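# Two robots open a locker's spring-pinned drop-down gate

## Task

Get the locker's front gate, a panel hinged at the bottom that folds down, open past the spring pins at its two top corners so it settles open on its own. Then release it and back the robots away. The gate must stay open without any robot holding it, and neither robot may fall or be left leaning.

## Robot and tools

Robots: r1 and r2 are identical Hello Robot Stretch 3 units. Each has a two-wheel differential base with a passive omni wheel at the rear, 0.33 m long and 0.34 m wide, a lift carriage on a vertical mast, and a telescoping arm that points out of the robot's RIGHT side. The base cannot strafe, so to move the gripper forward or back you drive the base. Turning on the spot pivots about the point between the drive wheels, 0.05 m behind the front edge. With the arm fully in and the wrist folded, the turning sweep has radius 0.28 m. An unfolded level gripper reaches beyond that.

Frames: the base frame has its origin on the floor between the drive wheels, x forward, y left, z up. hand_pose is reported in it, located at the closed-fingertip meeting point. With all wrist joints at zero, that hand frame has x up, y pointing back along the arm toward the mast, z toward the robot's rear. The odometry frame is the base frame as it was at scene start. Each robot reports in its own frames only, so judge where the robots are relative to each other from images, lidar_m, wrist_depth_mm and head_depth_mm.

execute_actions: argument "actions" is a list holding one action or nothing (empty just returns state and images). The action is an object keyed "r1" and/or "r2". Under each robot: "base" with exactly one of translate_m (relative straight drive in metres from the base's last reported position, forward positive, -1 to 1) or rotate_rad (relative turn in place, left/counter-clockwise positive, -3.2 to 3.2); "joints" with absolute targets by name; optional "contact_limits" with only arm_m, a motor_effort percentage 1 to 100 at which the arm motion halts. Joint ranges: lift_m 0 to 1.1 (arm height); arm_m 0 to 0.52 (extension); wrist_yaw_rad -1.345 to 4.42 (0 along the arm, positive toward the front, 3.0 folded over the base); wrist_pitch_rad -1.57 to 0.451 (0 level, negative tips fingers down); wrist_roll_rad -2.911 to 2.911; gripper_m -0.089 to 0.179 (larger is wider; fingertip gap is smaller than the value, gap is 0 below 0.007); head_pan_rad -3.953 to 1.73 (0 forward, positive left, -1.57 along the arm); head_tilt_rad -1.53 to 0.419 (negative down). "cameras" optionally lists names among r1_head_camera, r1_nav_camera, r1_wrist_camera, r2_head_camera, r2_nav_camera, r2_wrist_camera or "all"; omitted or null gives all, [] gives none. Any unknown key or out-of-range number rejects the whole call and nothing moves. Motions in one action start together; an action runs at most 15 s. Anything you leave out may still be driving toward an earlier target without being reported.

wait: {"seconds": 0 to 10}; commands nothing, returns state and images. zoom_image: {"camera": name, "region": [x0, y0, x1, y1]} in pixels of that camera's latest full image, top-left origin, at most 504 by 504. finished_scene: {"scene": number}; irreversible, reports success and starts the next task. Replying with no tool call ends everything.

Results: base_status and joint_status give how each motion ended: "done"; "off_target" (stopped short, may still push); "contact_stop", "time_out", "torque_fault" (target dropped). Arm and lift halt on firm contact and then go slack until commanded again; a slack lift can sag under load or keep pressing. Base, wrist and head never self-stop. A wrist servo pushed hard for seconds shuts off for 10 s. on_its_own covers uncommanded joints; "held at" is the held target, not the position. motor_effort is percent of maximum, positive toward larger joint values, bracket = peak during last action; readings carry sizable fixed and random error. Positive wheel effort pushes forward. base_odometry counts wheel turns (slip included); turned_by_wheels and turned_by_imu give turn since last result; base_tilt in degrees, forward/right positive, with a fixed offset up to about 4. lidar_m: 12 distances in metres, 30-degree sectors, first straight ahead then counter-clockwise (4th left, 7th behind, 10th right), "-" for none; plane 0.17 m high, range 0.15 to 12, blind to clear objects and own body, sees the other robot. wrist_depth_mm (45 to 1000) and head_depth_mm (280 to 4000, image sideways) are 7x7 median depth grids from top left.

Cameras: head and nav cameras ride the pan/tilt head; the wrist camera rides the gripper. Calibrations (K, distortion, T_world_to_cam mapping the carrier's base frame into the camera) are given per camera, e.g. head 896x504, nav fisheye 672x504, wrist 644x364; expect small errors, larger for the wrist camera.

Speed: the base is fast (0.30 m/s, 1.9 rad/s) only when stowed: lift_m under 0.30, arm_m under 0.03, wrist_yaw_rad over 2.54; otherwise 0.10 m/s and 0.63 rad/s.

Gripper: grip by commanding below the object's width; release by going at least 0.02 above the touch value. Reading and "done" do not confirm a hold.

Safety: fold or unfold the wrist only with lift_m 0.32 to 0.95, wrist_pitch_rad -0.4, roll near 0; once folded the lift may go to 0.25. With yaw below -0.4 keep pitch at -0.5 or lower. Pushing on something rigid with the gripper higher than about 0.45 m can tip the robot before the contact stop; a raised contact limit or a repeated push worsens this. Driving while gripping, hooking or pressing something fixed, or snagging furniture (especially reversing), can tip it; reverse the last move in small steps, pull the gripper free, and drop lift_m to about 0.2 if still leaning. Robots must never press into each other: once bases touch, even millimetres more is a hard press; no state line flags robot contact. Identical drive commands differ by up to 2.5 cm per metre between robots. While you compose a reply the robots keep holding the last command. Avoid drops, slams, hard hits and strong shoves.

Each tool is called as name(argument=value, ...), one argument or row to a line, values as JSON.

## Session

execute_actions(
  actions=[],
)

Scene clock: 0.00 s.
r1.base_odometry: x=+0.000 y=+0.000 heading=+0.000 (m, m, rad; r1's odometry frame)
r1.turned_by_wheels: +0.000 (rad since the last result)
r1.turned_by_imu: +0.000 (rad since the last result)
r1.base_tilt: forward=-0.3 right=+0.4 (deg)
r1.lidar_m: 3.02 1.75 1.52 1.51 1.75 1.70 1.70 1.94 3.42 1.88 3.56 3.08
r1.head_depth_mm: 2291 2797 2871 2886 2866 2902 2261 / 2272 2914 2923 2967 2981 2998 2265 / 2260 2972 2983 3012 3063 3084 2251 / 2246 3073 3072 3140 3124 3143 2295 / 2199 3206 3194 3219 3201 3214 2310 / 2214 3150 3222 3244 3204 3101 2320 / 2197 2769 2722 2674 2614 2650 2307
r1.base_status: not commanded
r1.joint_positions: lift_m=+0.459 arm_m=-0.001 wrist_yaw_rad=+3.096 wrist_pitch_rad=-0.359 wrist_roll_rad=-0.015 gripper_m=+0.037 head_pan_rad=+0.015 head_tilt_rad=+0.007
r1.joint_status: not commanded
r1.motor_effort: left_wheel=+0 right_wheel=+0 lift_m=+29 arm_m=-1 wrist_yaw_rad=+0 wrist_pitch_rad=+4 wrist_roll_rad=+0 gripper_m=-1 head_pan_rad=+1 head_tilt_rad=+1 (%)
r1.hand_pose: x=-0.0107 y=+0.0875 z=+0.4854 quat_wxyz=(+0.142, +0.693, +0.112, +0.698) (m; r1's base frame)
r1.wrist_depth_mm: - - - - - - - / - - - - - - - / - - - - - - - / - - - - - - - / - 986 969 973 - 998 - / 800 802 800 794 - 815 825 / 675 678 - 682 664 684 689
r2.base_odometry: x=+0.000 y=+0.000 heading=+0.000 (m, m, rad; r2's odometry frame)
r2.turned_by_wheels: +0.000 (rad since the last result)
r2.turned_by_imu: +0.000 (rad since the last result)
r2.base_tilt: forward=+2.2 right=-1.7 (deg)
r2.lidar_m: 1.42 1.99 2.16 3.30 3.93 4.26 2.30 2.30 1.09 0.87 0.86 0.94
r2.head_depth_mm: 1197 1201 1200 1198 1195 1192 1195 / 1391 1382 1385 1383 1389 1382 1380 / 1646 1651 1652 1632 1645 1642 1636 / 1943 2025 2041 2004 2015 1998 2014 / 1979 2012 2018 2034 2038 2059 2059 / 1901 1917 1950 1950 1950 1959 1963 / 1853 1860 1852 1866 1875 1868 1873
r2.base_status: not commanded
r2.joint_positions: lift_m=+0.510 arm_m=+0.000 wrist_yaw_rad=+2.863 wrist_pitch_rad=-0.527 wrist_roll_rad=+0.001 gripper_m=+0.037 head_pan_rad=+0.002 head_tilt_rad=+0.015
r2.joint_status: not commanded
r2.motor_effort: left_wheel=+0 right_wheel=+0 lift_m=+26 arm_m=-1 wrist_yaw_rad=+0 wrist_pitch_rad=+5 wrist_roll_rad=+1 gripper_m=+0 head_pan_rad=+0 head_tilt_rad=+2 (%)
r2.hand_pose: x=+0.0363 y=+0.0565 z=+0.4991 quat_wxyz=(+0.277, +0.702, +0.088, +0.650) (m; r2's base frame)
r2.wrist_depth_mm: - - - - - - - / - - - - - - - / - - - - - - - / 912 - 912 917 940 938 963 / 779 - 805 798 803 812 769 / 678 668 - 677 720 694 704 / 582 614 628 615 611 623 608
pictures: r1_head_camera (sideways: a quarter turn clockwise sets it upright), r1_nav_camera (sideways: a quarter turn counterclockwise sets it upright), r1_wrist_camera, r2_head_camera (sideways: a quarter turn clockwise sets it upright), r2_nav_camera (sideways: a quarter turn counterclockwise sets it upright), r2_wrist_camera
camera_calibration (this result's frames):
r1_head_camera: T_world_to_cam=[[-0.0213048, 0.032723, -0.999237, 1.321], [-0.0412591, 0.998584, 0.0335813, -0.0378642], [0.998921, 0.0419431, -0.0199245, -0.0218784], [0, 0, 0, 1]] pos_world=[0.0484363, -0.00449887, 1.32083]
r1_nav_camera: T_world_to_cam=[[-0.0431996, 0.0214227, 0.998837, -1.25717], [0.0402163, -0.998922, 0.0231639, 0.0181616], [0.998257, 0.0411702, 0.0422915, -0.106841], [0, 0, 0, 1]] pos_world=[0.0516154, 0.0494726, 1.2598]
r1_wrist_camera: T_world_to_cam=[[0.999272, -0.0322065, 0.0204359, 0.00869549], [0.00172756, -0.497006, -0.867746, 0.505939], [0.0381038, 0.86715, -0.496588, 0.33053], [0, 0, 0, 1]] pos_world=[-0.0221577, -0.0348845, 0.602987]
r2_head_camera: T_world_to_cam=[[0.0295982, -0.0131275, -0.999476, 1.32487], [0.0200221, 0.999721, -0.0125378, 0.0237153], [0.999361, -0.0196405, 0.0298528, -0.0905298], [0, 0, 0, 1]] pos_world=[0.0507835, -0.00809455, 1.32717]
r2_nav_camera: T_world_to_cam=[[-0.0110933, -0.0217054, 0.999703, -1.26294], [-0.0284889, -0.999352, -0.0220139, 0.0771481], [0.999533, -0.0287246, 0.0104678, -0.063304], [0, 0, 0, 1]] pos_world=[0.0514621, 0.0478671, 1.26493]
r2_wrist_camera: T_world_to_cam=[[0.944746, -0.327723, 0.00728034, -0.0254388], [-0.21087, -0.624593, -0.751942, 0.448948], [0.250976, 0.708859, -0.659189, 0.442008], [0, 0, 0, 1]] pos_world=[0.00776965, -0.0412486, 0.629135]
Images, in order (width x height): r1_head_camera 896x504, r1_nav_camera 672x504, r1_wrist_camera 644x364, r2_head_camera 896x504, r2_nav_camera 672x504, r2_wrist_camera 644x364.

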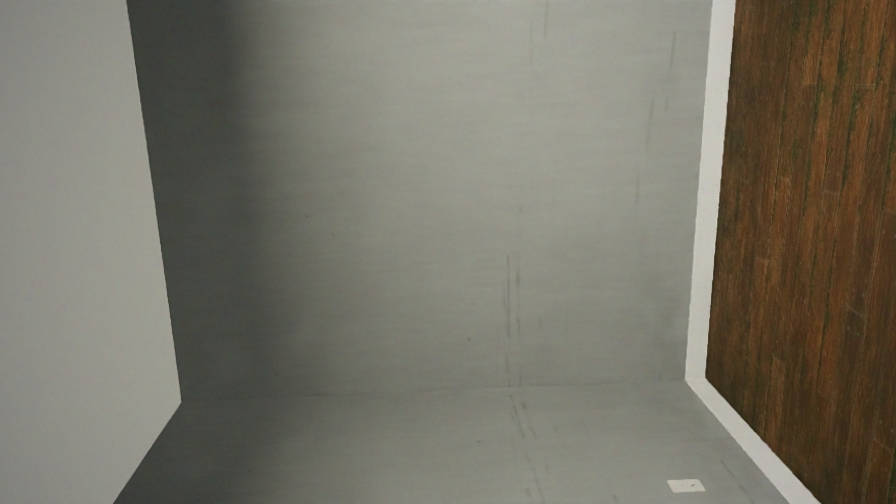

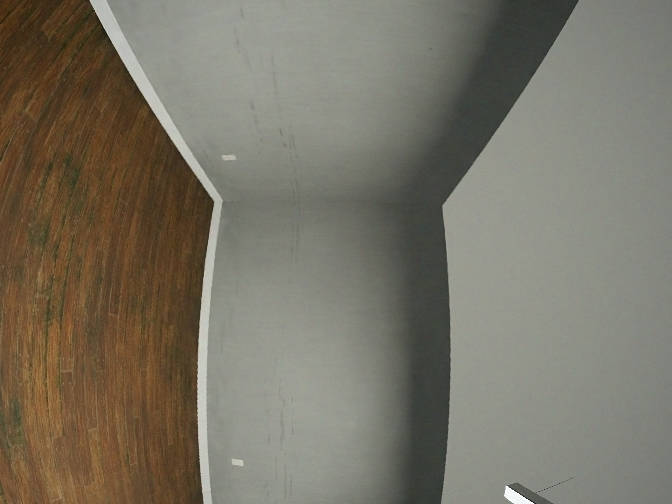

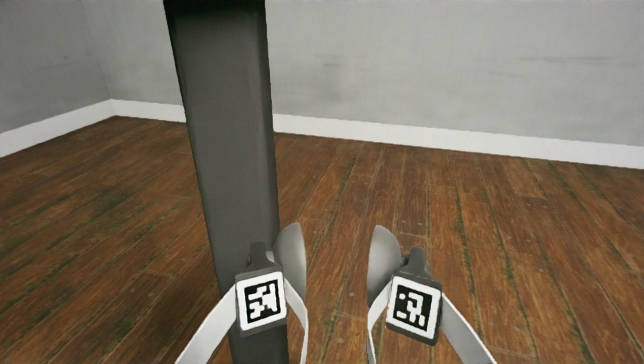

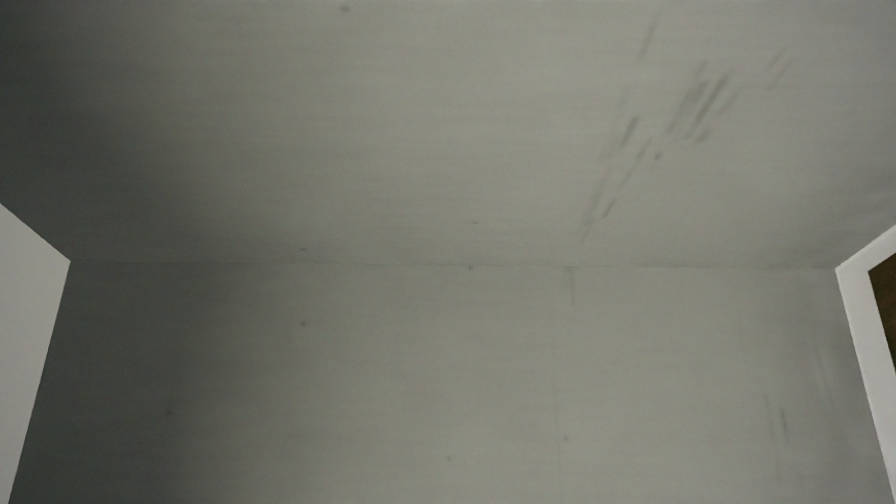

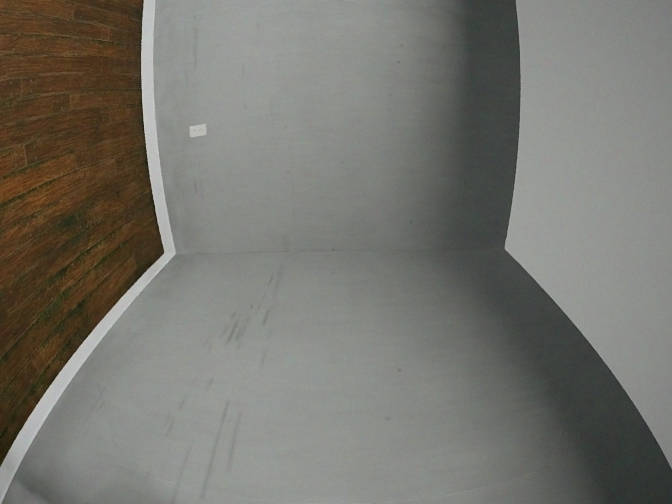

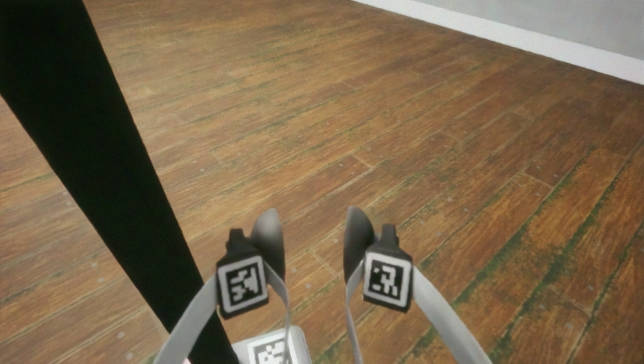

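execute_actions(
  actions=[
    {"r1": {"joints": {"head_pan_rad": -1.6, "head_tilt_rad": -0.3, "lift_m": 0.28, "wrist_pitch_rad": -0.4}}, "r2": {"joints": {"head_pan_rad": -3.15, "head_tilt_rad": -0.3, "lift_m": 0.28, "wrist_pitch_rad": -0.4}}},
  ],
  cameras=["r1_head_camera", "r1_nav_camera", "r2_head_camera", "r2_nav_camera"],
)

Scene clock: 3.33 s.
r1.base_odometry: x=+0.000 y=+0.000 heading=+0.000 (m, m, rad; r1's odometry frame)
r1.turned_by_wheels: +0.000 (rad since the last result)
r1.turned_by_imu: +0.000 (rad since the last result)
r1.base_tilt: forward=-0.3 right=+0.4 (deg)
r1.lidar_m: 3.04 1.75 1.52 1.51 1.76 1.70 1.70 1.94 3.45 1.87 3.58 3.09
r1.head_depth_mm: - - - 3771 2530 1908 1522 / - - - 3316 2531 1908 1527 / - - 2397 2046 2467 1930 1540 / - - 2468 2032 2552 1945 1550 / - - - 2135 2485 1935 1559 / - - - 3937 2606 1953 1562 / - - - - 2610 1968 1579
r1.base_status: not commanded
r1.joint_positions: lift_m=+0.280 arm_m=-0.001 wrist_yaw_rad=+3.096 wrist_pitch_rad=-0.414 wrist_roll_rad=-0.015 gripper_m=+0.037 head_pan_rad=-1.593 head_tilt_rad=-0.296
r1.joint_status: all done
r1.motor_effort: left_wheel=-1(1) right_wheel=+1(0) lift_m=+24(27) arm_m=+0(0) wrist_yaw_rad=-1(1) wrist_pitch_rad=+4(3) wrist_roll_rad=+0(0) gripper_m=-1(0) head_pan_rad=-3(40) head_tilt_rad=-1(18) (%)
r1.hand_pose: x=-0.0110 y=+0.0810 z=+0.2938 quat_wxyz=(+0.160, +0.690, +0.131, +0.694) (m; r1's base frame)
r1.wrist_depth_mm: - - - - - - - / - - - - - - - / - - - - - - - / 812 801 - 796 796 796 792 / 640 627 639 641 652 640 650 / 535 529 535 532 - 536 526 / 456 - - - 445 460 466
r2.base_odometry: x=+0.000 y=+0.000 heading=+0.000 (m, m, rad; r2's odometry frame)
r2.turned_by_wheels: +0.000 (rad since the last result)
r2.turned_by_imu: +0.000 (rad since the last result)
r2.base_tilt: forward=+2.2 right=-1.7 (deg)
r2.lidar_m: 1.42 1.99 2.17 3.29 3.93 4.27 2.30 2.30 1.10 0.87 0.86 0.93
r2.head_depth_mm: - - - - 2617 1958 1540 / - - - - 2607 1944 1547 / - - - 2478 2600 1949 1541 / - - 2839 2393 2515 1940 1535 / - - - 3656 2619 1933 1526 / - - - - 2578 1940 1531 / - - - - 2585 1928 1526
r2.base_status: not commanded
r2.joint_positions: lift_m=+0.280 arm_m=+0.000 wrist_yaw_rad=+2.863 wrist_pitch_rad=-0.419 wrist_roll_rad=+0.001 gripper_m=+0.037 head_pan_rad=-3.143 head_tilt_rad=-0.296
r2.joint_status: all done
r2.motor_effort: left_wheel=+0(0) right_wheel=+0(0) lift_m=+23(24) arm_m=-1(1) wrist_yaw_rad=+0(0) wrist_pitch_rad=+7(8) wrist_roll_rad=+1(1) gripper_m=+2(0) head_pan_rad=-2(27) head_tilt_rad=-1(19) (%)
r2.hand_pose: x=+0.0404 y=+0.0708 z=+0.2925 quat_wxyz=(+0.242, +0.705, +0.050, +0.664) (m; r2's base frame)
r2.wrist_depth_mm: - - - - - - - / - - - - - - - / - 883 896 873 895 909 905 / 663 692 694 713 691 712 693 / 569 - 588 569 590 569 571 / 475 - - 478 493 485 484 / 432 - - 413 426 423 419
pictures: r1_head_camera (sideways: a quarter turn clockwise sets it upright), r1_nav_camera (sideways: a quarter turn counterclockwise sets it upright), r2_head_camera (sideways: a quarter turn clockwise sets it upright), r2_nav_camera (sideways: a quarter turn counterclockwise sets it upright)
camera_calibration (this result's frames):
r1_head_camera: T_world_to_cam=[[0.0400255, 0.317076, -0.947555, 1.25296], [0.999178, -0.00665361, 0.0399796, -0.0525262], [0.00637188, -0.948377, -0.317081, 0.370974], [0, 0, 0, 1]] pos_world=[-0.0000309506, -0.0458082, 1.30698]
r1_nav_camera: T_world_to_cam=[[0.0163908, -0.257381, 0.966171, -1.21462], [-0.999852, -0.00925873, 0.0144957, 0.0357985], [0.00521459, -0.966266, -0.257495, 0.289462], [0, 0, 0, 1]] pos_world=[0.0541923, -0.0325902, 1.24754]
r2_head_camera: T_world_to_cam=[[0.277673, 0.0128574, -0.96059, 1.27233], [-0.0185881, -0.999651, -0.0187534, 0.0320365], [-0.960496, 0.0230629, -0.277337, 0.321302], [0, 0, 0, 1]] pos_world=[-0.0440859, 0.00825634, 1.31189]
r2_nav_camera: T_world_to_cam=[[-0.295242, 0.0220386, 0.955168, -1.20283], [0.0372193, 0.99924, -0.0115509, 0.0631189], [-0.954697, 0.0321404, -0.295838, 0.347335], [0, 0, 0, 1]] pos_world=[-0.0258756, -0.0477258, 1.25239]
Images, in order (width x height): r1_head_camera 896x504, r1_nav_camera 672x504, r2_head_camera 896x504, r2_nav_camera 672x504.

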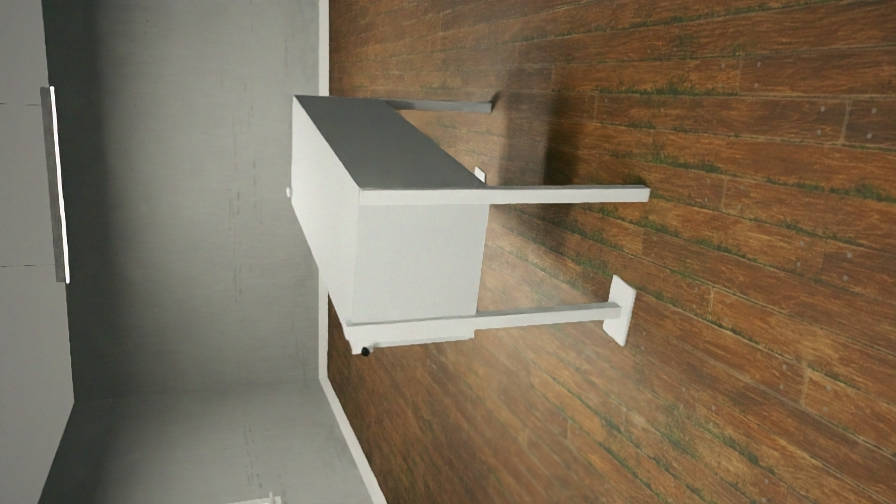

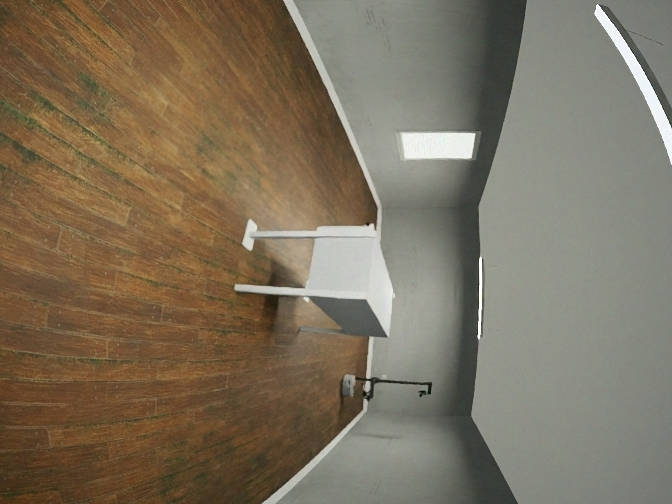

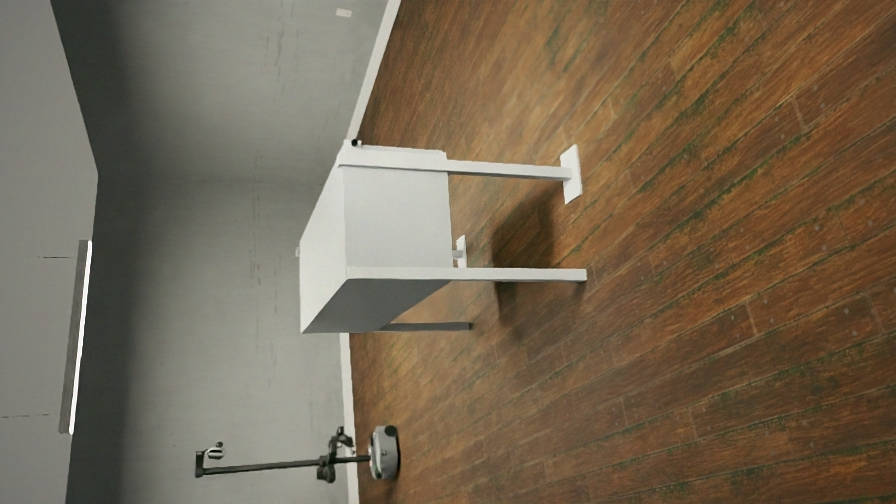

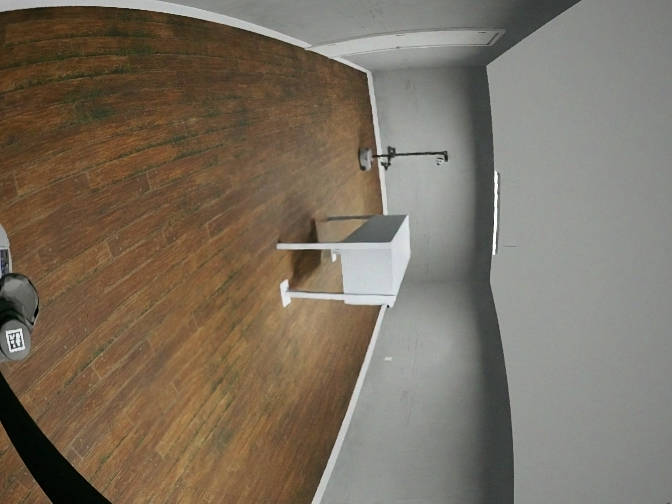

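execute_actions(
  actions=[
    {"r1": {"base": {"rotate_rad": -1.273}, "joints": {"head_pan_rad": -0.42, "head_tilt_rad": -0.55}}, "r2": {"base": {"rotate_rad": -0.303}, "joints": {"head_pan_rad": -2.9, "head_tilt_rad": -0.45}}},
  ],
  cameras=[],
)

execute_actions(
  actions=[
    {"r1": {"base": {"translate_m": 1.0}}, "r2": {"base": {"translate_m": -1.0}}},
  ],
  cameras=["r1_head_camera", "r2_head_camera"],
)

Scene clock: 14.83 s.
r1.base_odometry: x=+0.000 y=+0.000 heading=-1.273 (m, m, rad; r1's odometry frame)
r1.turned_by_wheels: -1.273 (rad since the last result)
r1.turned_by_imu: -1.260 (rad since the last result)
r1.base_tilt: forward=-0.3 right=+0.4 (deg)
r1.lidar_m: 2.04 3.16 3.07 2.05 1.55 1.51 1.59 1.74 1.70 1.79 2.49 1.88
r1.head_depth_mm: - - 3099 2312 1806 1499 1276 / - - 3125 2264 1813 1489 1274 / - 3041 3155 2293 1821 1504 1298 / - 1941 2771 2227 1830 1511 1293 / - 1854 2725 2357 1837 1513 1296 / - 1911 2787 2294 1854 1535 1290 / - - 3292 2331 1843 1539 1301
r1.base_status: done
r1.joint_positions: lift_m=+0.280 arm_m=-0.001 wrist_yaw_rad=+3.096 wrist_pitch_rad=-0.414 wrist_roll_rad=-0.015 gripper_m=+0.037 head_pan_rad=-0.427 head_tilt_rad=-0.543
r1.joint_status: all done
r1.motor_effort: left_wheel=+1(8) right_wheel=-1(6) lift_m=+23(23) arm_m=+0(0) wrist_yaw_rad=+0(1) wrist_pitch_rad=+4(4) wrist_roll_rad=+0(0) gripper_m=+0(0) head_pan_rad=+4(43) head_tilt_rad=-2(15) (%)
r1.hand_pose: x=-0.0110 y=+0.0810 z=+0.2938 quat_wxyz=(+0.160, +0.690, +0.131, +0.694) (m; r1's base frame)
r1.wrist_depth_mm: - - - - - - - / - - - - - - - / - - - - - - - / 805 810 - 789 806 797 802 / 629 638 647 654 671 644 643 / 531 526 531 531 - 534 538 / 447 - - - 445 453 454
r2.base_odometry: x=+0.000 y=+0.000 heading=-0.303 (m, m, rad; r2's odometry frame)
r2.turned_by_wheels: -0.303 (rad since the last result)
r2.turned_by_imu: -0.300 (rad since the last result)
r2.base_tilt: forward=+2.2 right=-1.7 (deg)
r2.lidar_m: 1.06 2.00 2.01 2.45 3.91 3.95 2.42 2.30 1.52 0.95 0.86 0.87
r2.head_depth_mm: - - - 2858 2104 1658 1372 / - - - 2830 2098 1654 1371 / - - 3834 2680 2095 1658 1364 / - - 2373 2843 2067 1635 1362 / - 3114 2453 2699 2075 1639 1361 / - - - 2777 2038 1634 1357 / - - - 2793 2046 1633 1353
r2.base_status: done
r2.joint_positions: lift_m=+0.280 arm_m=+0.000 wrist_yaw_rad=+2.863 wrist_pitch_rad=-0.419 wrist_roll_rad=+0.001 gripper_m=+0.037 head_pan_rad=-2.907 head_tilt_rad=-0.444
r2.joint_status: all done
r2.motor_effort: left_wheel=+1(8) right_wheel=-1(5) lift_m=+23(22) arm_m=-1(1) wrist_yaw_rad=+0(0) wrist_pitch_rad=+7(7) wrist_roll_rad=+1(1) gripper_m=+0(0) head_pan_rad=+3(15) head_tilt_rad=-2(13) (%)
r2.hand_pose: x=+0.0404 y=+0.0708 z=+0.2926 quat_wxyz=(+0.242, +0.705, +0.050, +0.664) (m; r2's base frame)
r2.wrist_depth_mm: - - - - - - - / - - - - - - - / - 893 894 880 923 894 911 / 665 695 697 692 705 695 715 / 562 - 589 567 581 571 576 / 471 - - 485 504 485 486 / 444 - - 423 421 427 423
pictures: none
No camera images: the call's "cameras" was empty. Leave "cameras" out to get every camera's image.

Scene clock: 19.93 s.
r1.base_odometry: x=+0.294 y=-0.956 heading=-1.273 (m, m, rad; r1's odometry frame)
r1.turned_by_wheels: +0.000 (rad since the last result)
r1.turned_by_imu: +0.008 (rad since the last result)
r1.base_tilt: forward=-0.2 right=+0.4 (deg)
r1.lidar_m: 3.41 2.59 2.53 2.68 2.41 2.35 2.48 2.30 2.22 2.35 1.05 1.10
r1.head_depth_mm: - 1477 1070 1154 1706 1463 1275 / - 1510 1092 1207 1834 1493 1288 / - 1520 1128 1244 1805 1490 1284 / - - 1156 1280 1728 1503 1283 / - - 3221 2334 1843 1509 1287 / - - 3188 2359 1849 1530 1296 / - - 3288 2339 1853 1523 1302
r1.base_status: done
r1.joint_positions: lift_m=+0.280 arm_m=-0.001 wrist_yaw_rad=+3.096 wrist_pitch_rad=-0.414 wrist_roll_rad=-0.015 gripper_m=+0.037 head_pan_rad=-0.427 head_tilt_rad=-0.544
r1.joint_status: not commanded
r1.motor_effort: left_wheel=+0(6) right_wheel=-1(5) lift_m=+23(24) arm_m=+0(0) wrist_yaw_rad=+0(0) wrist_pitch_rad=+4(3) wrist_roll_rad=+0(0) gripper_m=+0(0) head_pan_rad=+4(4) head_tilt_rad=-2(2) (%)
r1.hand_pose: x=-0.0110 y=+0.0810 z=+0.2938 quat_wxyz=(+0.160, +0.690, +0.131, +0.694) (m; r1's base frame)
r1.wrist_depth_mm: - - - - - - - / - - - - - - - / - - - - - - - / 774 801 - 810 799 802 802 / 646 627 635 640 664 636 649 / 532 534 533 525 - 537 534 / 457 - - - 443 460 463
r2.base_odometry: x=-0.955 y=+0.298 heading=-0.303 (m, m, rad; r2's odometry frame)
r2.turned_by_wheels: +0.000 (rad since the last result)
r2.turned_by_imu: -0.002 (rad since the last result)
r2.base_tilt: forward=+2.2 right=-1.6 (deg)
r2.lidar_m: 1.84 2.76 2.78 3.39 3.27 3.30 1.44 1.38 2.65 1.67 1.51 1.51
r2.head_depth_mm: 3964 - - 2840 2082 1656 1371 / - - - 2837 2081 1650 1368 / - - - 2834 2101 1659 1365 / - - 3731 1631 1940 1642 1358 / - - 1467 1539 2061 1647 1366 / - - 1415 1480 2044 1634 1359 / - - 1470 2405 1987 1629 1353
r2.base_status: done
r2.joint_positions: lift_m=+0.280 arm_m=+0.000 wrist_yaw_rad=+2.863 wrist_pitch_rad=-0.419 wrist_roll_rad=+0.001 gripper_m=+0.037 head_pan_rad=-2.907 head_tilt_rad=-0.445
r2.joint_status: not commanded
r2.motor_effort: left_wheel=+1(6) right_wheel=-1(6) lift_m=+23(22) arm_m=-1(1) wrist_yaw_rad=+0(0) wrist_pitch_rad=+7(8) wrist_roll_rad=+1(1) gripper_m=+0(1) head_pan_rad=+3(3) head_tilt_rad=-1(1) (%)
r2.hand_pose: x=+0.0404 y=+0.0708 z=+0.2927 quat_wxyz=(+0.242, +0.705, +0.050, +0.664) (m; r2's base frame)
r2.wrist_depth_mm: - - - - - - - / - - - - - - - / - 877 880 877 901 910 889 / 647 695 689 696 687 712 696 / 562 - 585 576 584 565 572 / 483 - - 483 506 485 483 / 433 - - 421 414 422 424
pictures: r1_head_camera (sideways: a quarter turn clockwise sets it upright), r2_head_camera (sideways: a quarter turn clockwise sets it upright)
camera_calibration (this result's frames):
r1_head_camera: T_world_to_cam=[[-0.478505, 0.253994, -0.840547, 1.11652], [0.409124, 0.911487, 0.0425251, -0.0522275], [0.776949, -0.32354, -0.540067, 0.656437], [0, 0, 0, 1]] pos_world=[0.0456094, -0.0236011, 1.29523]
r2_head_camera: T_world_to_cam=[[0.402828, 0.109854, -0.908659, 1.20377], [0.218405, -0.97563, -0.0211273, 0.0336775], [-0.888836, -0.189945, -0.417004, 0.502628], [0, 0, 0, 1]] pos_world=[-0.0455157, -0.00391144, 1.30413]
Images, in order (width x height): r1_head_camera 896x504, r2_head_camera 896x504.

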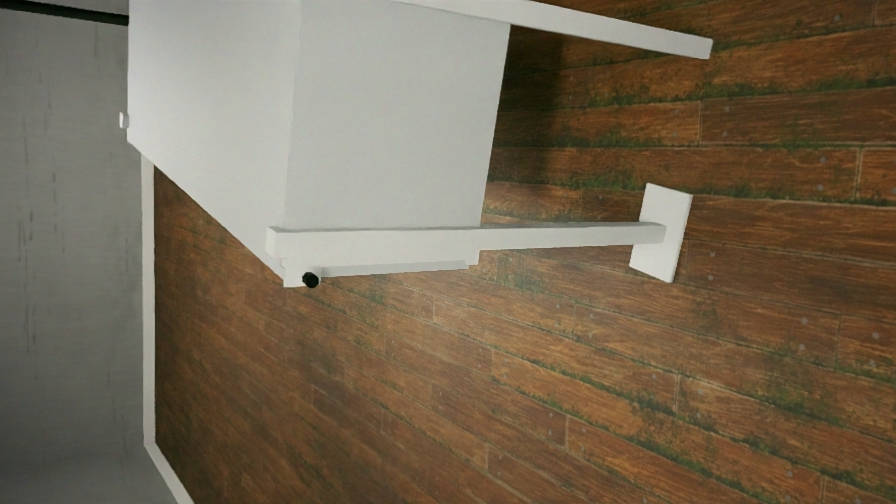

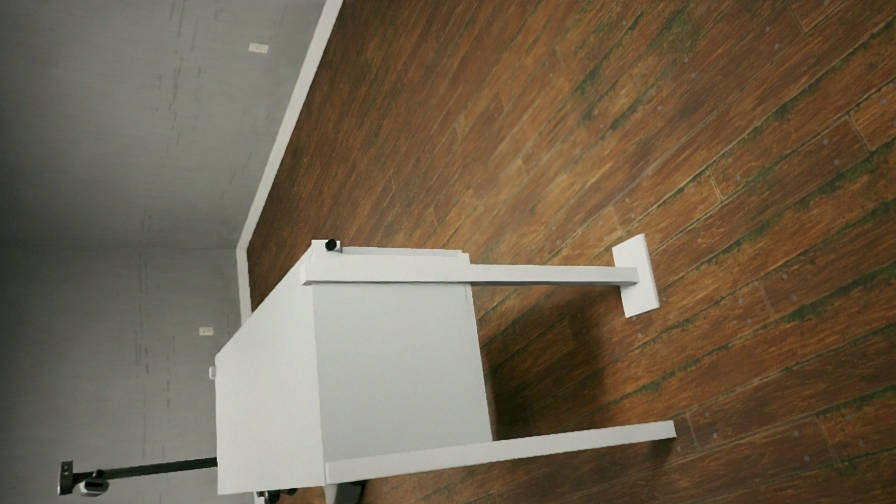

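execute_actions(
  actions=[
    {"r1": {"base": {"translate_m": 0.583}, "joints": {"head_pan_rad": -1.57, "head_tilt_rad": -0.7}}, "r2": {"base": {"translate_m": -0.86}, "joints": {"head_pan_rad": -1.57, "head_tilt_rad": -0.7}}},
  ],
  cameras=[],
)

execute_actions(
  actions=[
    {"r1": {"base": {"rotate_rad": 0.822}, "joints": {"lift_m": 0.46}}, "r2": {"base": {"rotate_rad": -1.065}, "joints": {"lift_m": 0.46}}},
  ],
  cameras=["r1_head_camera", "r2_head_camera"],
)

Scene clock: 28.43 s.
r1.base_odometry: x=+0.465 y=-1.513 heading=-1.273 (m, m, rad; r1's odometry frame)
r1.turned_by_wheels: +0.000 (rad since the last result)
r1.turned_by_imu: +0.005 (rad since the last result)
r1.base_tilt: forward=-0.4 right=+0.3 (deg)
r1.lidar_m: 2.95 2.26 2.21 2.34 2.91 2.84 3.02 2.63 2.55 0.78 0.63 5.94
r1.head_depth_mm: 2327 2541 2330 1882 1566 1353 1197 / 2431 2695 2367 1898 1591 1364 1198 / 2561 2812 2371 1907 1591 1369 1194 / 2712 2893 2363 1899 1616 1374 1202 / 2883 3043 2310 1811 1498 1376 1204 / 3044 3240 830 927 1537 1382 1208 / 3263 3263 776 828 930 1378 1189
r1.base_status: done
r1.joint_positions: lift_m=+0.280 arm_m=-0.001 wrist_yaw_rad=+3.096 wrist_pitch_rad=-0.414 wrist_roll_rad=-0.015 gripper_m=+0.037 head_pan_rad=-1.563 head_tilt_rad=-0.691
r1.joint_status: all done
r1.motor_effort: left_wheel=+0(6) right_wheel=+0(6) lift_m=+24(24) arm_m=+0(1) wrist_yaw_rad=-1(0) wrist_pitch_rad=+4(4) wrist_roll_rad=+0(0) gripper_m=+0(0) head_pan_rad=-3(39) head_tilt_rad=-3(11) (%)
r1.hand_pose: x=-0.0110 y=+0.0810 z=+0.2938 quat_wxyz=(+0.160, +0.690, +0.131, +0.694) (m; r1's base frame)
r1.wrist_depth_mm: - - - - - - - / - - - - - - - / - - - - - - - / 816 785 - 810 803 803 795 / 634 634 640 637 666 639 650 / 527 525 531 530 - 537 545 / 452 - - - 447 455 456
r2.base_odometry: x=-1.775 y=+0.555 heading=-0.303 (m, m, rad; r2's odometry frame)
r2.turned_by_wheels: +0.000 (rad since the last result)
r2.turned_by_imu: -0.002 (rad since the last result)
r2.base_tilt: forward=+2.2 right=-1.7 (deg)
r2.lidar_m: 2.51 3.42 3.45 3.01 2.72 2.74 3.34 0.63 0.75 2.28 2.06 2.07
r2.head_depth_mm: 3203 3441 2505 1960 1069 1356 1205 / 2884 3207 2475 1957 1608 1324 1201 / 2615 2925 2468 1948 1601 1376 1197 / 2381 2713 2458 1954 1611 1367 1195 / 2237 2484 2454 1941 1609 1366 1190 / 2071 2295 2387 1940 1600 1356 1185 / 1928 2119 2286 1915 1592 1360 1183
r2.base_status: done
r2.joint_positions: lift_m=+0.280 arm_m=+0.000 wrist_yaw_rad=+2.863 wrist_pitch_rad=-0.419 wrist_roll_rad=+0.001 gripper_m=+0.037 head_pan_rad=-1.577 head_tilt_rad=-0.691
r2.joint_status: all done
r2.motor_effort: left_wheel=+1(5) right_wheel=-1(5) lift_m=+23(23) arm_m=-1(1) wrist_yaw_rad=+0(0) wrist_pitch_rad=+7(7) wrist_roll_rad=+1(1) gripper_m=-1(0) head_pan_rad=+3(28) head_tilt_rad=-3(18) (%)
r2.hand_pose: x=+0.0404 y=+0.0709 z=+0.2927 quat_wxyz=(+0.242, +0.705, +0.050, +0.664) (m; r2's base frame)
r2.wrist_depth_mm: - - - - - - - / - - - - - - - / - 902 894 908 883 885 905 / 644 681 688 714 701 705 711 / 560 - 590 569 591 570 576 / 483 - - 487 500 488 481 / 442 - - 418 419 421 422
pictures: none
No camera images: the call's "cameras" was empty. Leave "cameras" out to get every camera's image.

Scene clock: 31.00 s.
r1.base_odometry: x=+0.465 y=-1.513 heading=-0.451 (m, m, rad; r1's odometry frame)
r1.turned_by_wheels: +0.822 (rad since the last result)
r1.turned_by_imu: +0.818 (rad since the last result)
r1.base_tilt: forward=-0.3 right=+0.4 (deg)
r1.lidar_m: 2.21 2.22 2.71 2.84 2.87 2.83 2.55 2.56 0.78 0.63 3.83 2.44
r1.head_depth_mm: 1364 944 745 816 1480 1352 1193 / 1396 956 738 813 1482 1354 1191 / 1413 961 726 787 948 1296 1209 / 1662 2514 2199 1851 1571 1380 1194 / - 3177 2394 1913 1604 1366 1200 / - 3149 2409 1936 1608 1384 1206 / - 3206 2413 1943 1631 1378 1221
r1.base_status: done
r1.joint_positions: lift_m=+0.460 arm_m=-0.001 wrist_yaw_rad=+3.096 wrist_pitch_rad=-0.414 wrist_roll_rad=-0.015 gripper_m=+0.037 head_pan_rad=-1.563 head_tilt_rad=-0.692
r1.joint_status: all done
r1.motor_effort: left_wheel=-1(7) right_wheel=+3(9) lift_m=+34(35) arm_m=+0(0) wrist_yaw_rad=+1(1) wrist_pitch_rad=+4(4) wrist_roll_rad=+0(0) gripper_m=+0(1) head_pan_rad=-2(3) head_tilt_rad=-3(3) (%)
r1.hand_pose: x=-0.0110 y=+0.0810 z=+0.4733 quat_wxyz=(+0.161, +0.690, +0.131, +0.694) (m; r1's base frame)
r1.wrist_depth_mm: - - - - - - - / - - - - - - - / - - - - - - - / - - - - - - - / 896 894 921 900 935 909 901 / 754 762 774 759 - 769 746 / 658 659 651 648 634 654 661
r2.base_odometry: x=-1.775 y=+0.555 heading=-1.368 (m, m, rad; r2's odometry frame)
r2.turned_by_wheels: -1.065 (rad since the last result)
r2.turned_by_imu: -1.056 (rad since the last result)
r2.base_tilt: forward=+2.2 right=-1.7 (deg)
r2.lidar_m: 2.06 2.06 2.49 3.42 3.43 3.06 2.72 2.73 3.30 0.63 0.75 2.30
r2.head_depth_mm: - 3435 2508 1959 1627 1375 1204 / - 3423 2464 1939 1614 1372 1198 / - 3401 2457 1963 1606 1373 1197 / - 2999 814 824 1521 1336 1190 / 1587 1024 751 797 956 1326 1184 / 1564 1013 748 799 960 1357 1185 / 1555 1004 740 794 948 1359 1181
r2.base_status: done
r2.joint_positions: lift_m=+0.460 arm_m=+0.000 wrist_yaw_rad=+2.863 wrist_pitch_rad=-0.418 wrist_roll_rad=+0.001 gripper_m=+0.037 head_pan_rad=-1.577 head_tilt_rad=-0.692
r2.joint_status: all done
r2.motor_effort: left_wheel=+1(8) right_wheel=-2(6) lift_m=+31(33) arm_m=-1(1) wrist_yaw_rad=+0(0) wrist_pitch_rad=+7(7) wrist_roll_rad=+1(1) gripper_m=+1(0) head_pan_rad=+3(3) head_tilt_rad=-3(3) (%)
r2.hand_pose: x=+0.0404 y=+0.0709 z=+0.4724 quat_wxyz=(+0.242, +0.705, +0.050, +0.665) (m; r2's base frame)
r2.wrist_depth_mm: - - - - - - - / - - - - - - - / - - - - - - - / 937 987 955 - - - - / 835 - 830 805 855 823 839 / 696 - 692 693 715 691 709 / 606 583 603 596 593 598 600
pictures: r1_head_camera (sideways: a quarter turn clockwise sets it upright), r2_head_camera (sideways: a quarter turn clockwise sets it upright)
camera_calibration (this result's frames):
r1_head_camera: T_world_to_cam=[[0.027961, 0.65877, -0.751824, 0.997769], [0.999062, 0.00645077, 0.0428084, -0.0561868], [0.0330507, -0.752317, -0.657972, 0.81436], [0, 0, 0, 1]] pos_world=[0.00132022, -0.0442817, 1.28838]
r2_head_camera: T_world_to_cam=[[-0.00941333, 0.626495, -0.779369, 1.0377], [0.999602, -0.0148384, -0.0240012, 0.0326463], [-0.0266012, -0.779284, -0.626106, 0.769428], [0, 0, 0, 1]] pos_world=[-0.00239749, -0.0500232, 1.29127]
Images, in order (width x height): r1_head_camera 896x504, r2_head_camera 896x504.

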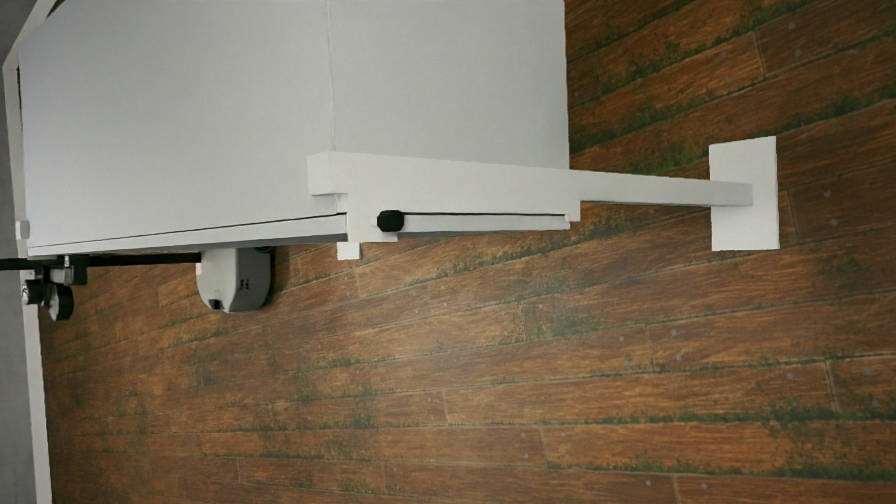

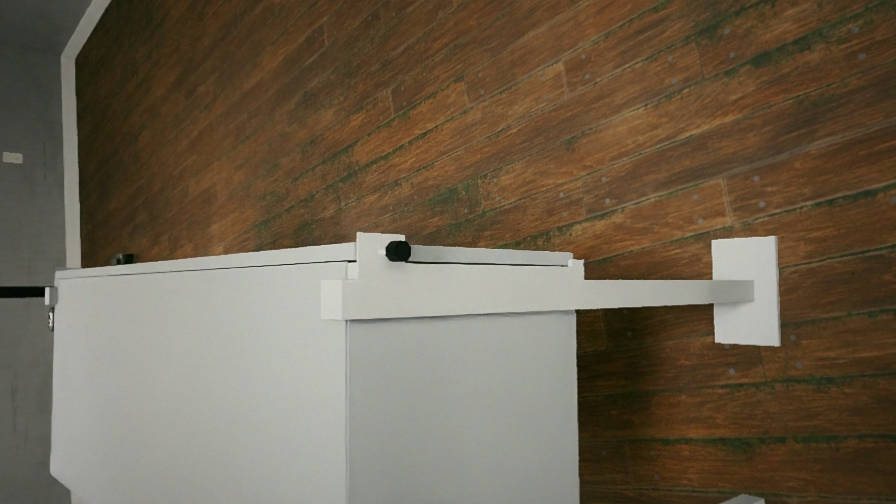

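execute_actions(
  actions=[
    {"r1": {"joints": {"lift_m": 0.74, "wrist_yaw_rad": -0.03, "gripper_m": 0.08, "arm_m": 0.08}}, "r2": {"joints": {"lift_m": 0.752, "wrist_yaw_rad": 0.0, "gripper_m": 0.08, "arm_m": 0.08}}},
  ],
  cameras=[],
)

execute_actions(
  actions=[
    {"r1": {"joints": {"wrist_pitch_rad": 0.0, "arm_m": 0.12}}, "r2": {"joints": {"wrist_pitch_rad": 0.0, "arm_m": 0.12}}},
  ],
  cameras=["r1_head_camera", "r1_wrist_camera", "r2_head_camera", "r2_wrist_camera"],
)

Scene clock: 35.30 s.
r1.base_odometry: x=+0.465 y=-1.513 heading=-0.451 (m, m, rad; r1's odometry frame)
r1.turned_by_wheels: +0.000 (rad since the last result)
r1.turned_by_imu: +0.001 (rad since the last result)
r1.base_tilt: forward=-0.4 right=+0.4 (deg)
r1.lidar_m: 2.21 2.22 2.71 2.84 2.86 2.83 2.55 2.57 0.78 0.63 3.85 2.44
r1.head_depth_mm: 1373 948 742 814 1484 - - / 1392 956 745 812 1493 - - / 1413 957 725 790 919 - 1145 / 1658 2498 2212 1856 1637 1378 1185 / - 3142 2385 1929 1599 1370 1205 / - 3173 2424 1928 1595 1372 1214 / - 3193 2414 1930 1629 1381 1216
r1.base_status: not commanded
r1.joint_positions: lift_m=+0.740 arm_m=+0.080 wrist_yaw_rad=-0.027 wrist_pitch_rad=-0.414 wrist_roll_rad=-0.015 gripper_m=+0.080 head_pan_rad=-1.563 head_tilt_rad=-0.692
r1.joint_status: all done
r1.motor_effort: left_wheel=-2(2) right_wheel=+2(3) lift_m=+33(34) arm_m=+3(5) wrist_yaw_rad=-4(6) wrist_pitch_rad=+4(4) wrist_roll_rad=+0(0) gripper_m=+0(83) head_pan_rad=-3(3) head_tilt_rad=-3(3) (%)
r1.hand_pose: x=-0.0276 y=-0.4495 z=+0.7533 quat_wxyz=(+0.695, +0.137, -0.688, -0.154) (m; r1's base frame)
r1.wrist_depth_mm: - - - 281 268 281 280 / - - - - 293 303 301 / - - - - 319 328 324 / - - - - 353 358 354 / - - - - 391 392 388 / - - - - 432 436 435 / 953 963 960 935 925 948 931
r2.base_odometry: x=-1.775 y=+0.555 heading=-1.368 (m, m, rad; r2's odometry frame)
r2.turned_by_wheels: +0.000 (rad since the last result)
r2.turned_by_imu: -0.001 (rad since the last result)
r2.base_tilt: forward=+2.2 right=-1.7 (deg)
r2.lidar_m: 2.06 2.07 2.49 3.41 3.44 3.05 2.72 2.72 3.30 0.63 0.75 2.30
r2.head_depth_mm: - 3465 2512 1966 1623 1416 - / - 3415 2487 1956 1605 - - / - 3376 2455 1944 1653 - 1145 / - 3020 815 822 1275 - 1149 / 1580 1017 749 800 930 1322 1184 / 1565 1013 747 801 951 1351 1183 / 1556 1001 741 794 948 1355 1182
r2.base_status: not commanded
r2.joint_positions: lift_m=+0.752 arm_m=+0.080 wrist_yaw_rad=+0.002 wrist_pitch_rad=-0.418 wrist_roll_rad=+0.001 gripper_m=+0.080 head_pan_rad=-1.577 head_tilt_rad=-0.692
r2.joint_status: all done
r2.motor_effort: left_wheel=+1(1) right_wheel=-1(2) lift_m=+30(34) arm_m=+4(3) wrist_yaw_rad=-2(4) wrist_pitch_rad=+7(7) wrist_roll_rad=+1(1) gripper_m=+1(80) head_pan_rad=+3(3) head_tilt_rad=-3(3) (%)
r2.hand_pose: x=-0.0211 y=-0.4489 z=+0.7644 quat_wxyz=(+0.692, +0.148, -0.691, -0.147) (m; r2's base frame)
r2.wrist_depth_mm: 282 283 282 284 - - - / 305 310 310 314 - - - / 330 341 349 352 - - - / 375 376 380 389 - - - / 420 428 425 444 - - - / 733 - - - - - - / 573 878 904 872 895 907 890
pictures: none
No camera images: the call's "cameras" was empty. Leave "cameras" out to get every camera's image.

Scene clock: 36.67 s.
r1.base_odometry: x=+0.465 y=-1.513 heading=-0.451 (m, m, rad; r1's odometry frame)
r1.turned_by_wheels: +0.000 (rad since the last result)
r1.turned_by_imu: +0.000 (rad since the last result)
r1.base_tilt: forward=-0.3 right=+0.3 (deg)
r1.lidar_m: 2.21 2.22 2.73 2.84 2.86 2.84 2.55 2.56 0.78 0.63 3.85 2.44
r1.head_depth_mm: 1373 944 742 815 952 - - / 1400 955 743 812 922 - 1191 / 1408 961 726 783 - - 1202 / 1651 2538 2189 1824 1591 1370 1202 / - 3243 2412 1915 1590 1382 1209 / - 3188 2412 1912 1607 1375 1204 / - 3170 2392 1934 1624 1387 1209
r1.base_status: not commanded
r1.joint_positions: lift_m=+0.740 arm_m=+0.120 wrist_yaw_rad=-0.028 wrist_pitch_rad=-0.025 wrist_roll_rad=-0.015 gripper_m=+0.080 head_pan_rad=-1.563 head_tilt_rad=-0.692
r1.joint_status: all done
r1.motor_effort: left_wheel=-2(2) right_wheel=+2(2) lift_m=+34(33) arm_m=+2(6) wrist_yaw_rad=-3(3) wrist_pitch_rad=+7(5) wrist_roll_rad=+0(0) gripper_m=+0(0) head_pan_rad=-3(3) head_tilt_rad=-2(2) (%)
r1.hand_pose: x=-0.0285 y=-0.5202 z=+0.8480 quat_wxyz=(+0.712, -0.001, -0.702, -0.019) (m; r1's base frame)
r1.wrist_depth_mm: - - - - - - - / - - - - - - - / - - - - - - - / - - - 272 263 276 278 / - - - - 270 286 283 / - - - - 275 291 291 / - - - - 286 302 300
r2.base_odometry: x=-1.775 y=+0.555 heading=-1.368 (m, m, rad; r2's odometry frame)
r2.turned_by_wheels: +0.000 (rad since the last result)
r2.turned_by_imu: +0.000 (rad since the last result)
r2.base_tilt: forward=+2.2 right=-1.7 (deg)
r2.lidar_m: 2.06 2.07 2.49 3.43 3.44 3.06 2.71 2.73 3.30 0.63 0.75 2.30
r2.head_depth_mm: - 3370 2476 1975 1622 1404 - / - 3403 2475 1978 1681 - 1195 / - 3343 2477 1978 1688 - 1194 / - 3045 816 821 - - 1193 / 1587 1023 749 784 961 1328 1189 / 1570 1013 744 799 952 1360 1186 / 1544 1002 740 794 948 1353 1186
r2.base_status: not commanded
r2.joint_positions: lift_m=+0.752 arm_m=+0.120 wrist_yaw_rad=+0.001 wrist_pitch_rad=-0.023 wrist_roll_rad=+0.001 gripper_m=+0.080 head_pan_rad=-1.577 head_tilt_rad=-0.692
r2.joint_status: all done
r2.motor_effort: left_wheel=+1(1) right_wheel=-1(2) lift_m=+31(31) arm_m=+4(7) wrist_yaw_rad=-1(2) wrist_pitch_rad=+9(8) wrist_roll_rad=+1(1) gripper_m=+1(0) head_pan_rad=+3(2) head_tilt_rad=-3(3) (%)
r2.hand_pose: x=-0.0211 y=-0.5202 z=+0.8605 quat_wxyz=(+0.707, +0.009, -0.707, -0.008) (m; r2's base frame)
r2.wrist_depth_mm: - - - - - - - / - - - - - - - / 435 400 280 - - - - / 278 282 281 271 - - - / 288 295 281 387 - - - / 302 304 296 593 - - - / 314 318 321 320 - - -
pictures: r1_head_camera (sideways: a quarter turn clockwise sets it upright), r1_wrist_camera, r2_head_camera (sideways: a quarter turn clockwise sets it upright), r2_wrist_camera
camera_calibration (this result's frames):
r1_head_camera: T_world_to_cam=[[0.0279611, 0.65877, -0.751825, 0.997769], [0.999062, 0.00645065, 0.0428084, -0.0561868], [0.0330507, -0.752317, -0.657972, 0.81436], [0, 0, 0, 1]] pos_world=[0.00132022, -0.0442817, 1.28838]
r1_wrist_camera: T_world_to_cam=[[-0.999488, 0.0214766, 0.0237055, -0.03234], [-0.0193337, 0.184799, -0.982586, 0.970015], [-0.0254834, -0.982542, -0.184289, -0.190578], [0, 0, 0, 1]] pos_world=[-0.018426, -0.365814, 0.918768]
r2_head_camera: T_world_to_cam=[[-0.00941318, 0.626495, -0.779369, 1.0377], [0.999602, -0.0148386, -0.0240012, 0.0326463], [-0.0266014, -0.779284, -0.626106, 0.769428], [0, 0, 0, 1]] pos_world=[-0.0023975, -0.0500232, 1.29127]
r2_wrist_camera: T_world_to_cam=[[-0.998531, 0.0502602, -0.0202437, 0.0165006], [0.0305697, 0.214088, -0.976336, 0.982812], [-0.0447369, -0.97552, -0.21531, -0.160928], [0, 0, 0, 1]] pos_world=[-0.0207673, -0.368227, 0.925239]
Images, in order (width x height): r1_head_camera 896x504, r1_wrist_camera 644x364, r2_head_camera 896x504, r2_wrist_camera 644x364.

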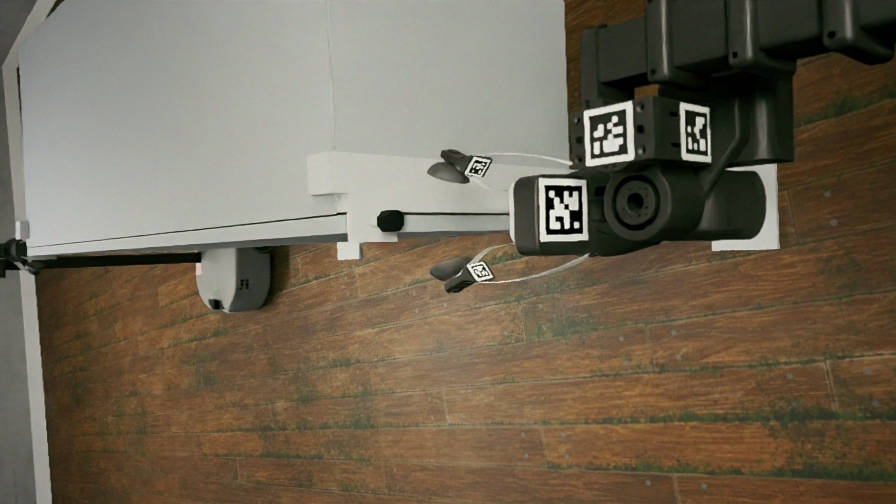

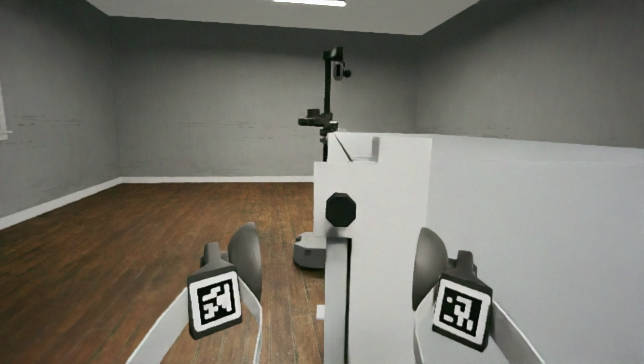

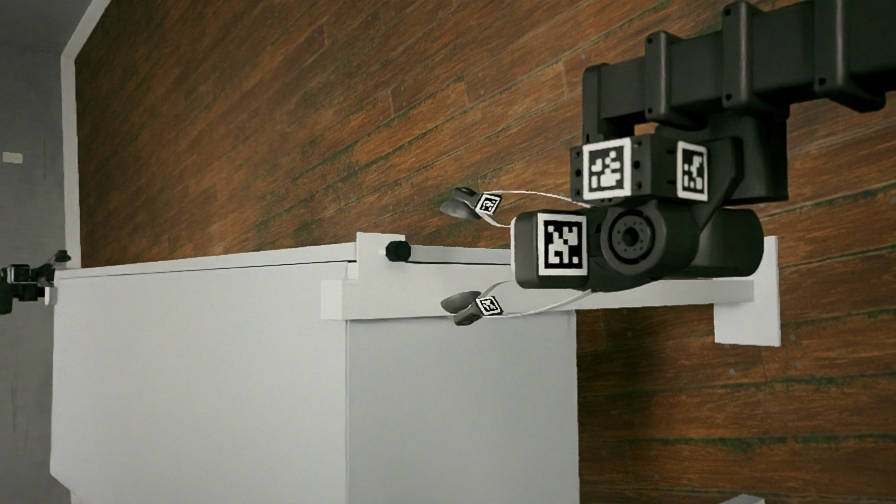

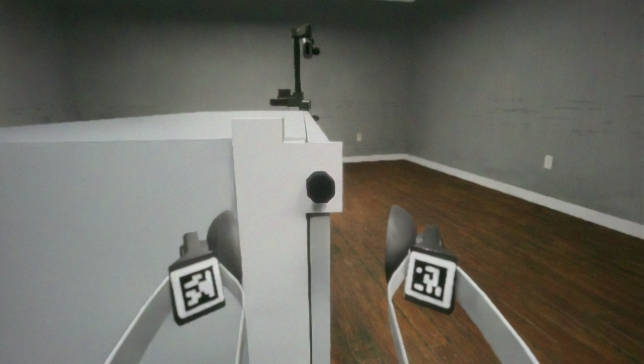

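zoom_image(
  camera="r1_wrist_camera",
  region=[220, 100, 460, 320],
)

zoom_image(
  camera="r2_wrist_camera",
  region=[195, 80, 435, 300],
)

zoom_image(
  camera="r2_head_camera",
  region=[340, 210, 440, 290],
)

Region (220, 100, 460, 320) of r1_wrist_camera's 644x364 image, scaled by 2.100; it fills the top 462 rows of this view, and the rest is white.

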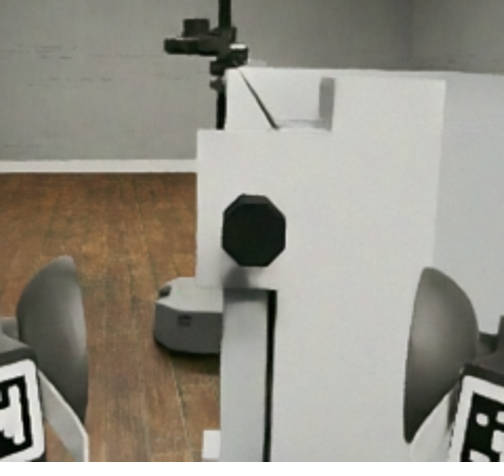

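Region (195, 80, 435, 300) of r2_wrist_camera's 644x364 image, scaled by 2.100; it fills the top 462 rows of this view, and the rest is white.

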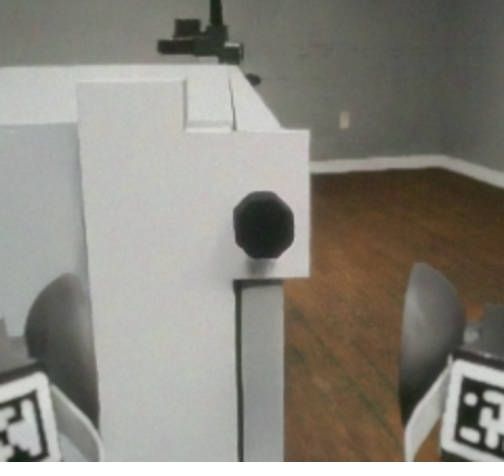

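Region (340, 210, 440, 290) of r2_head_camera's 896x504 image, scaled by 5.040, with more detail than that image has; it fills the top 403 rows of this view, and the rest is white.

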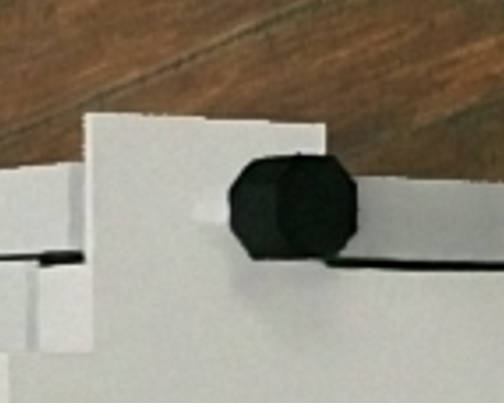

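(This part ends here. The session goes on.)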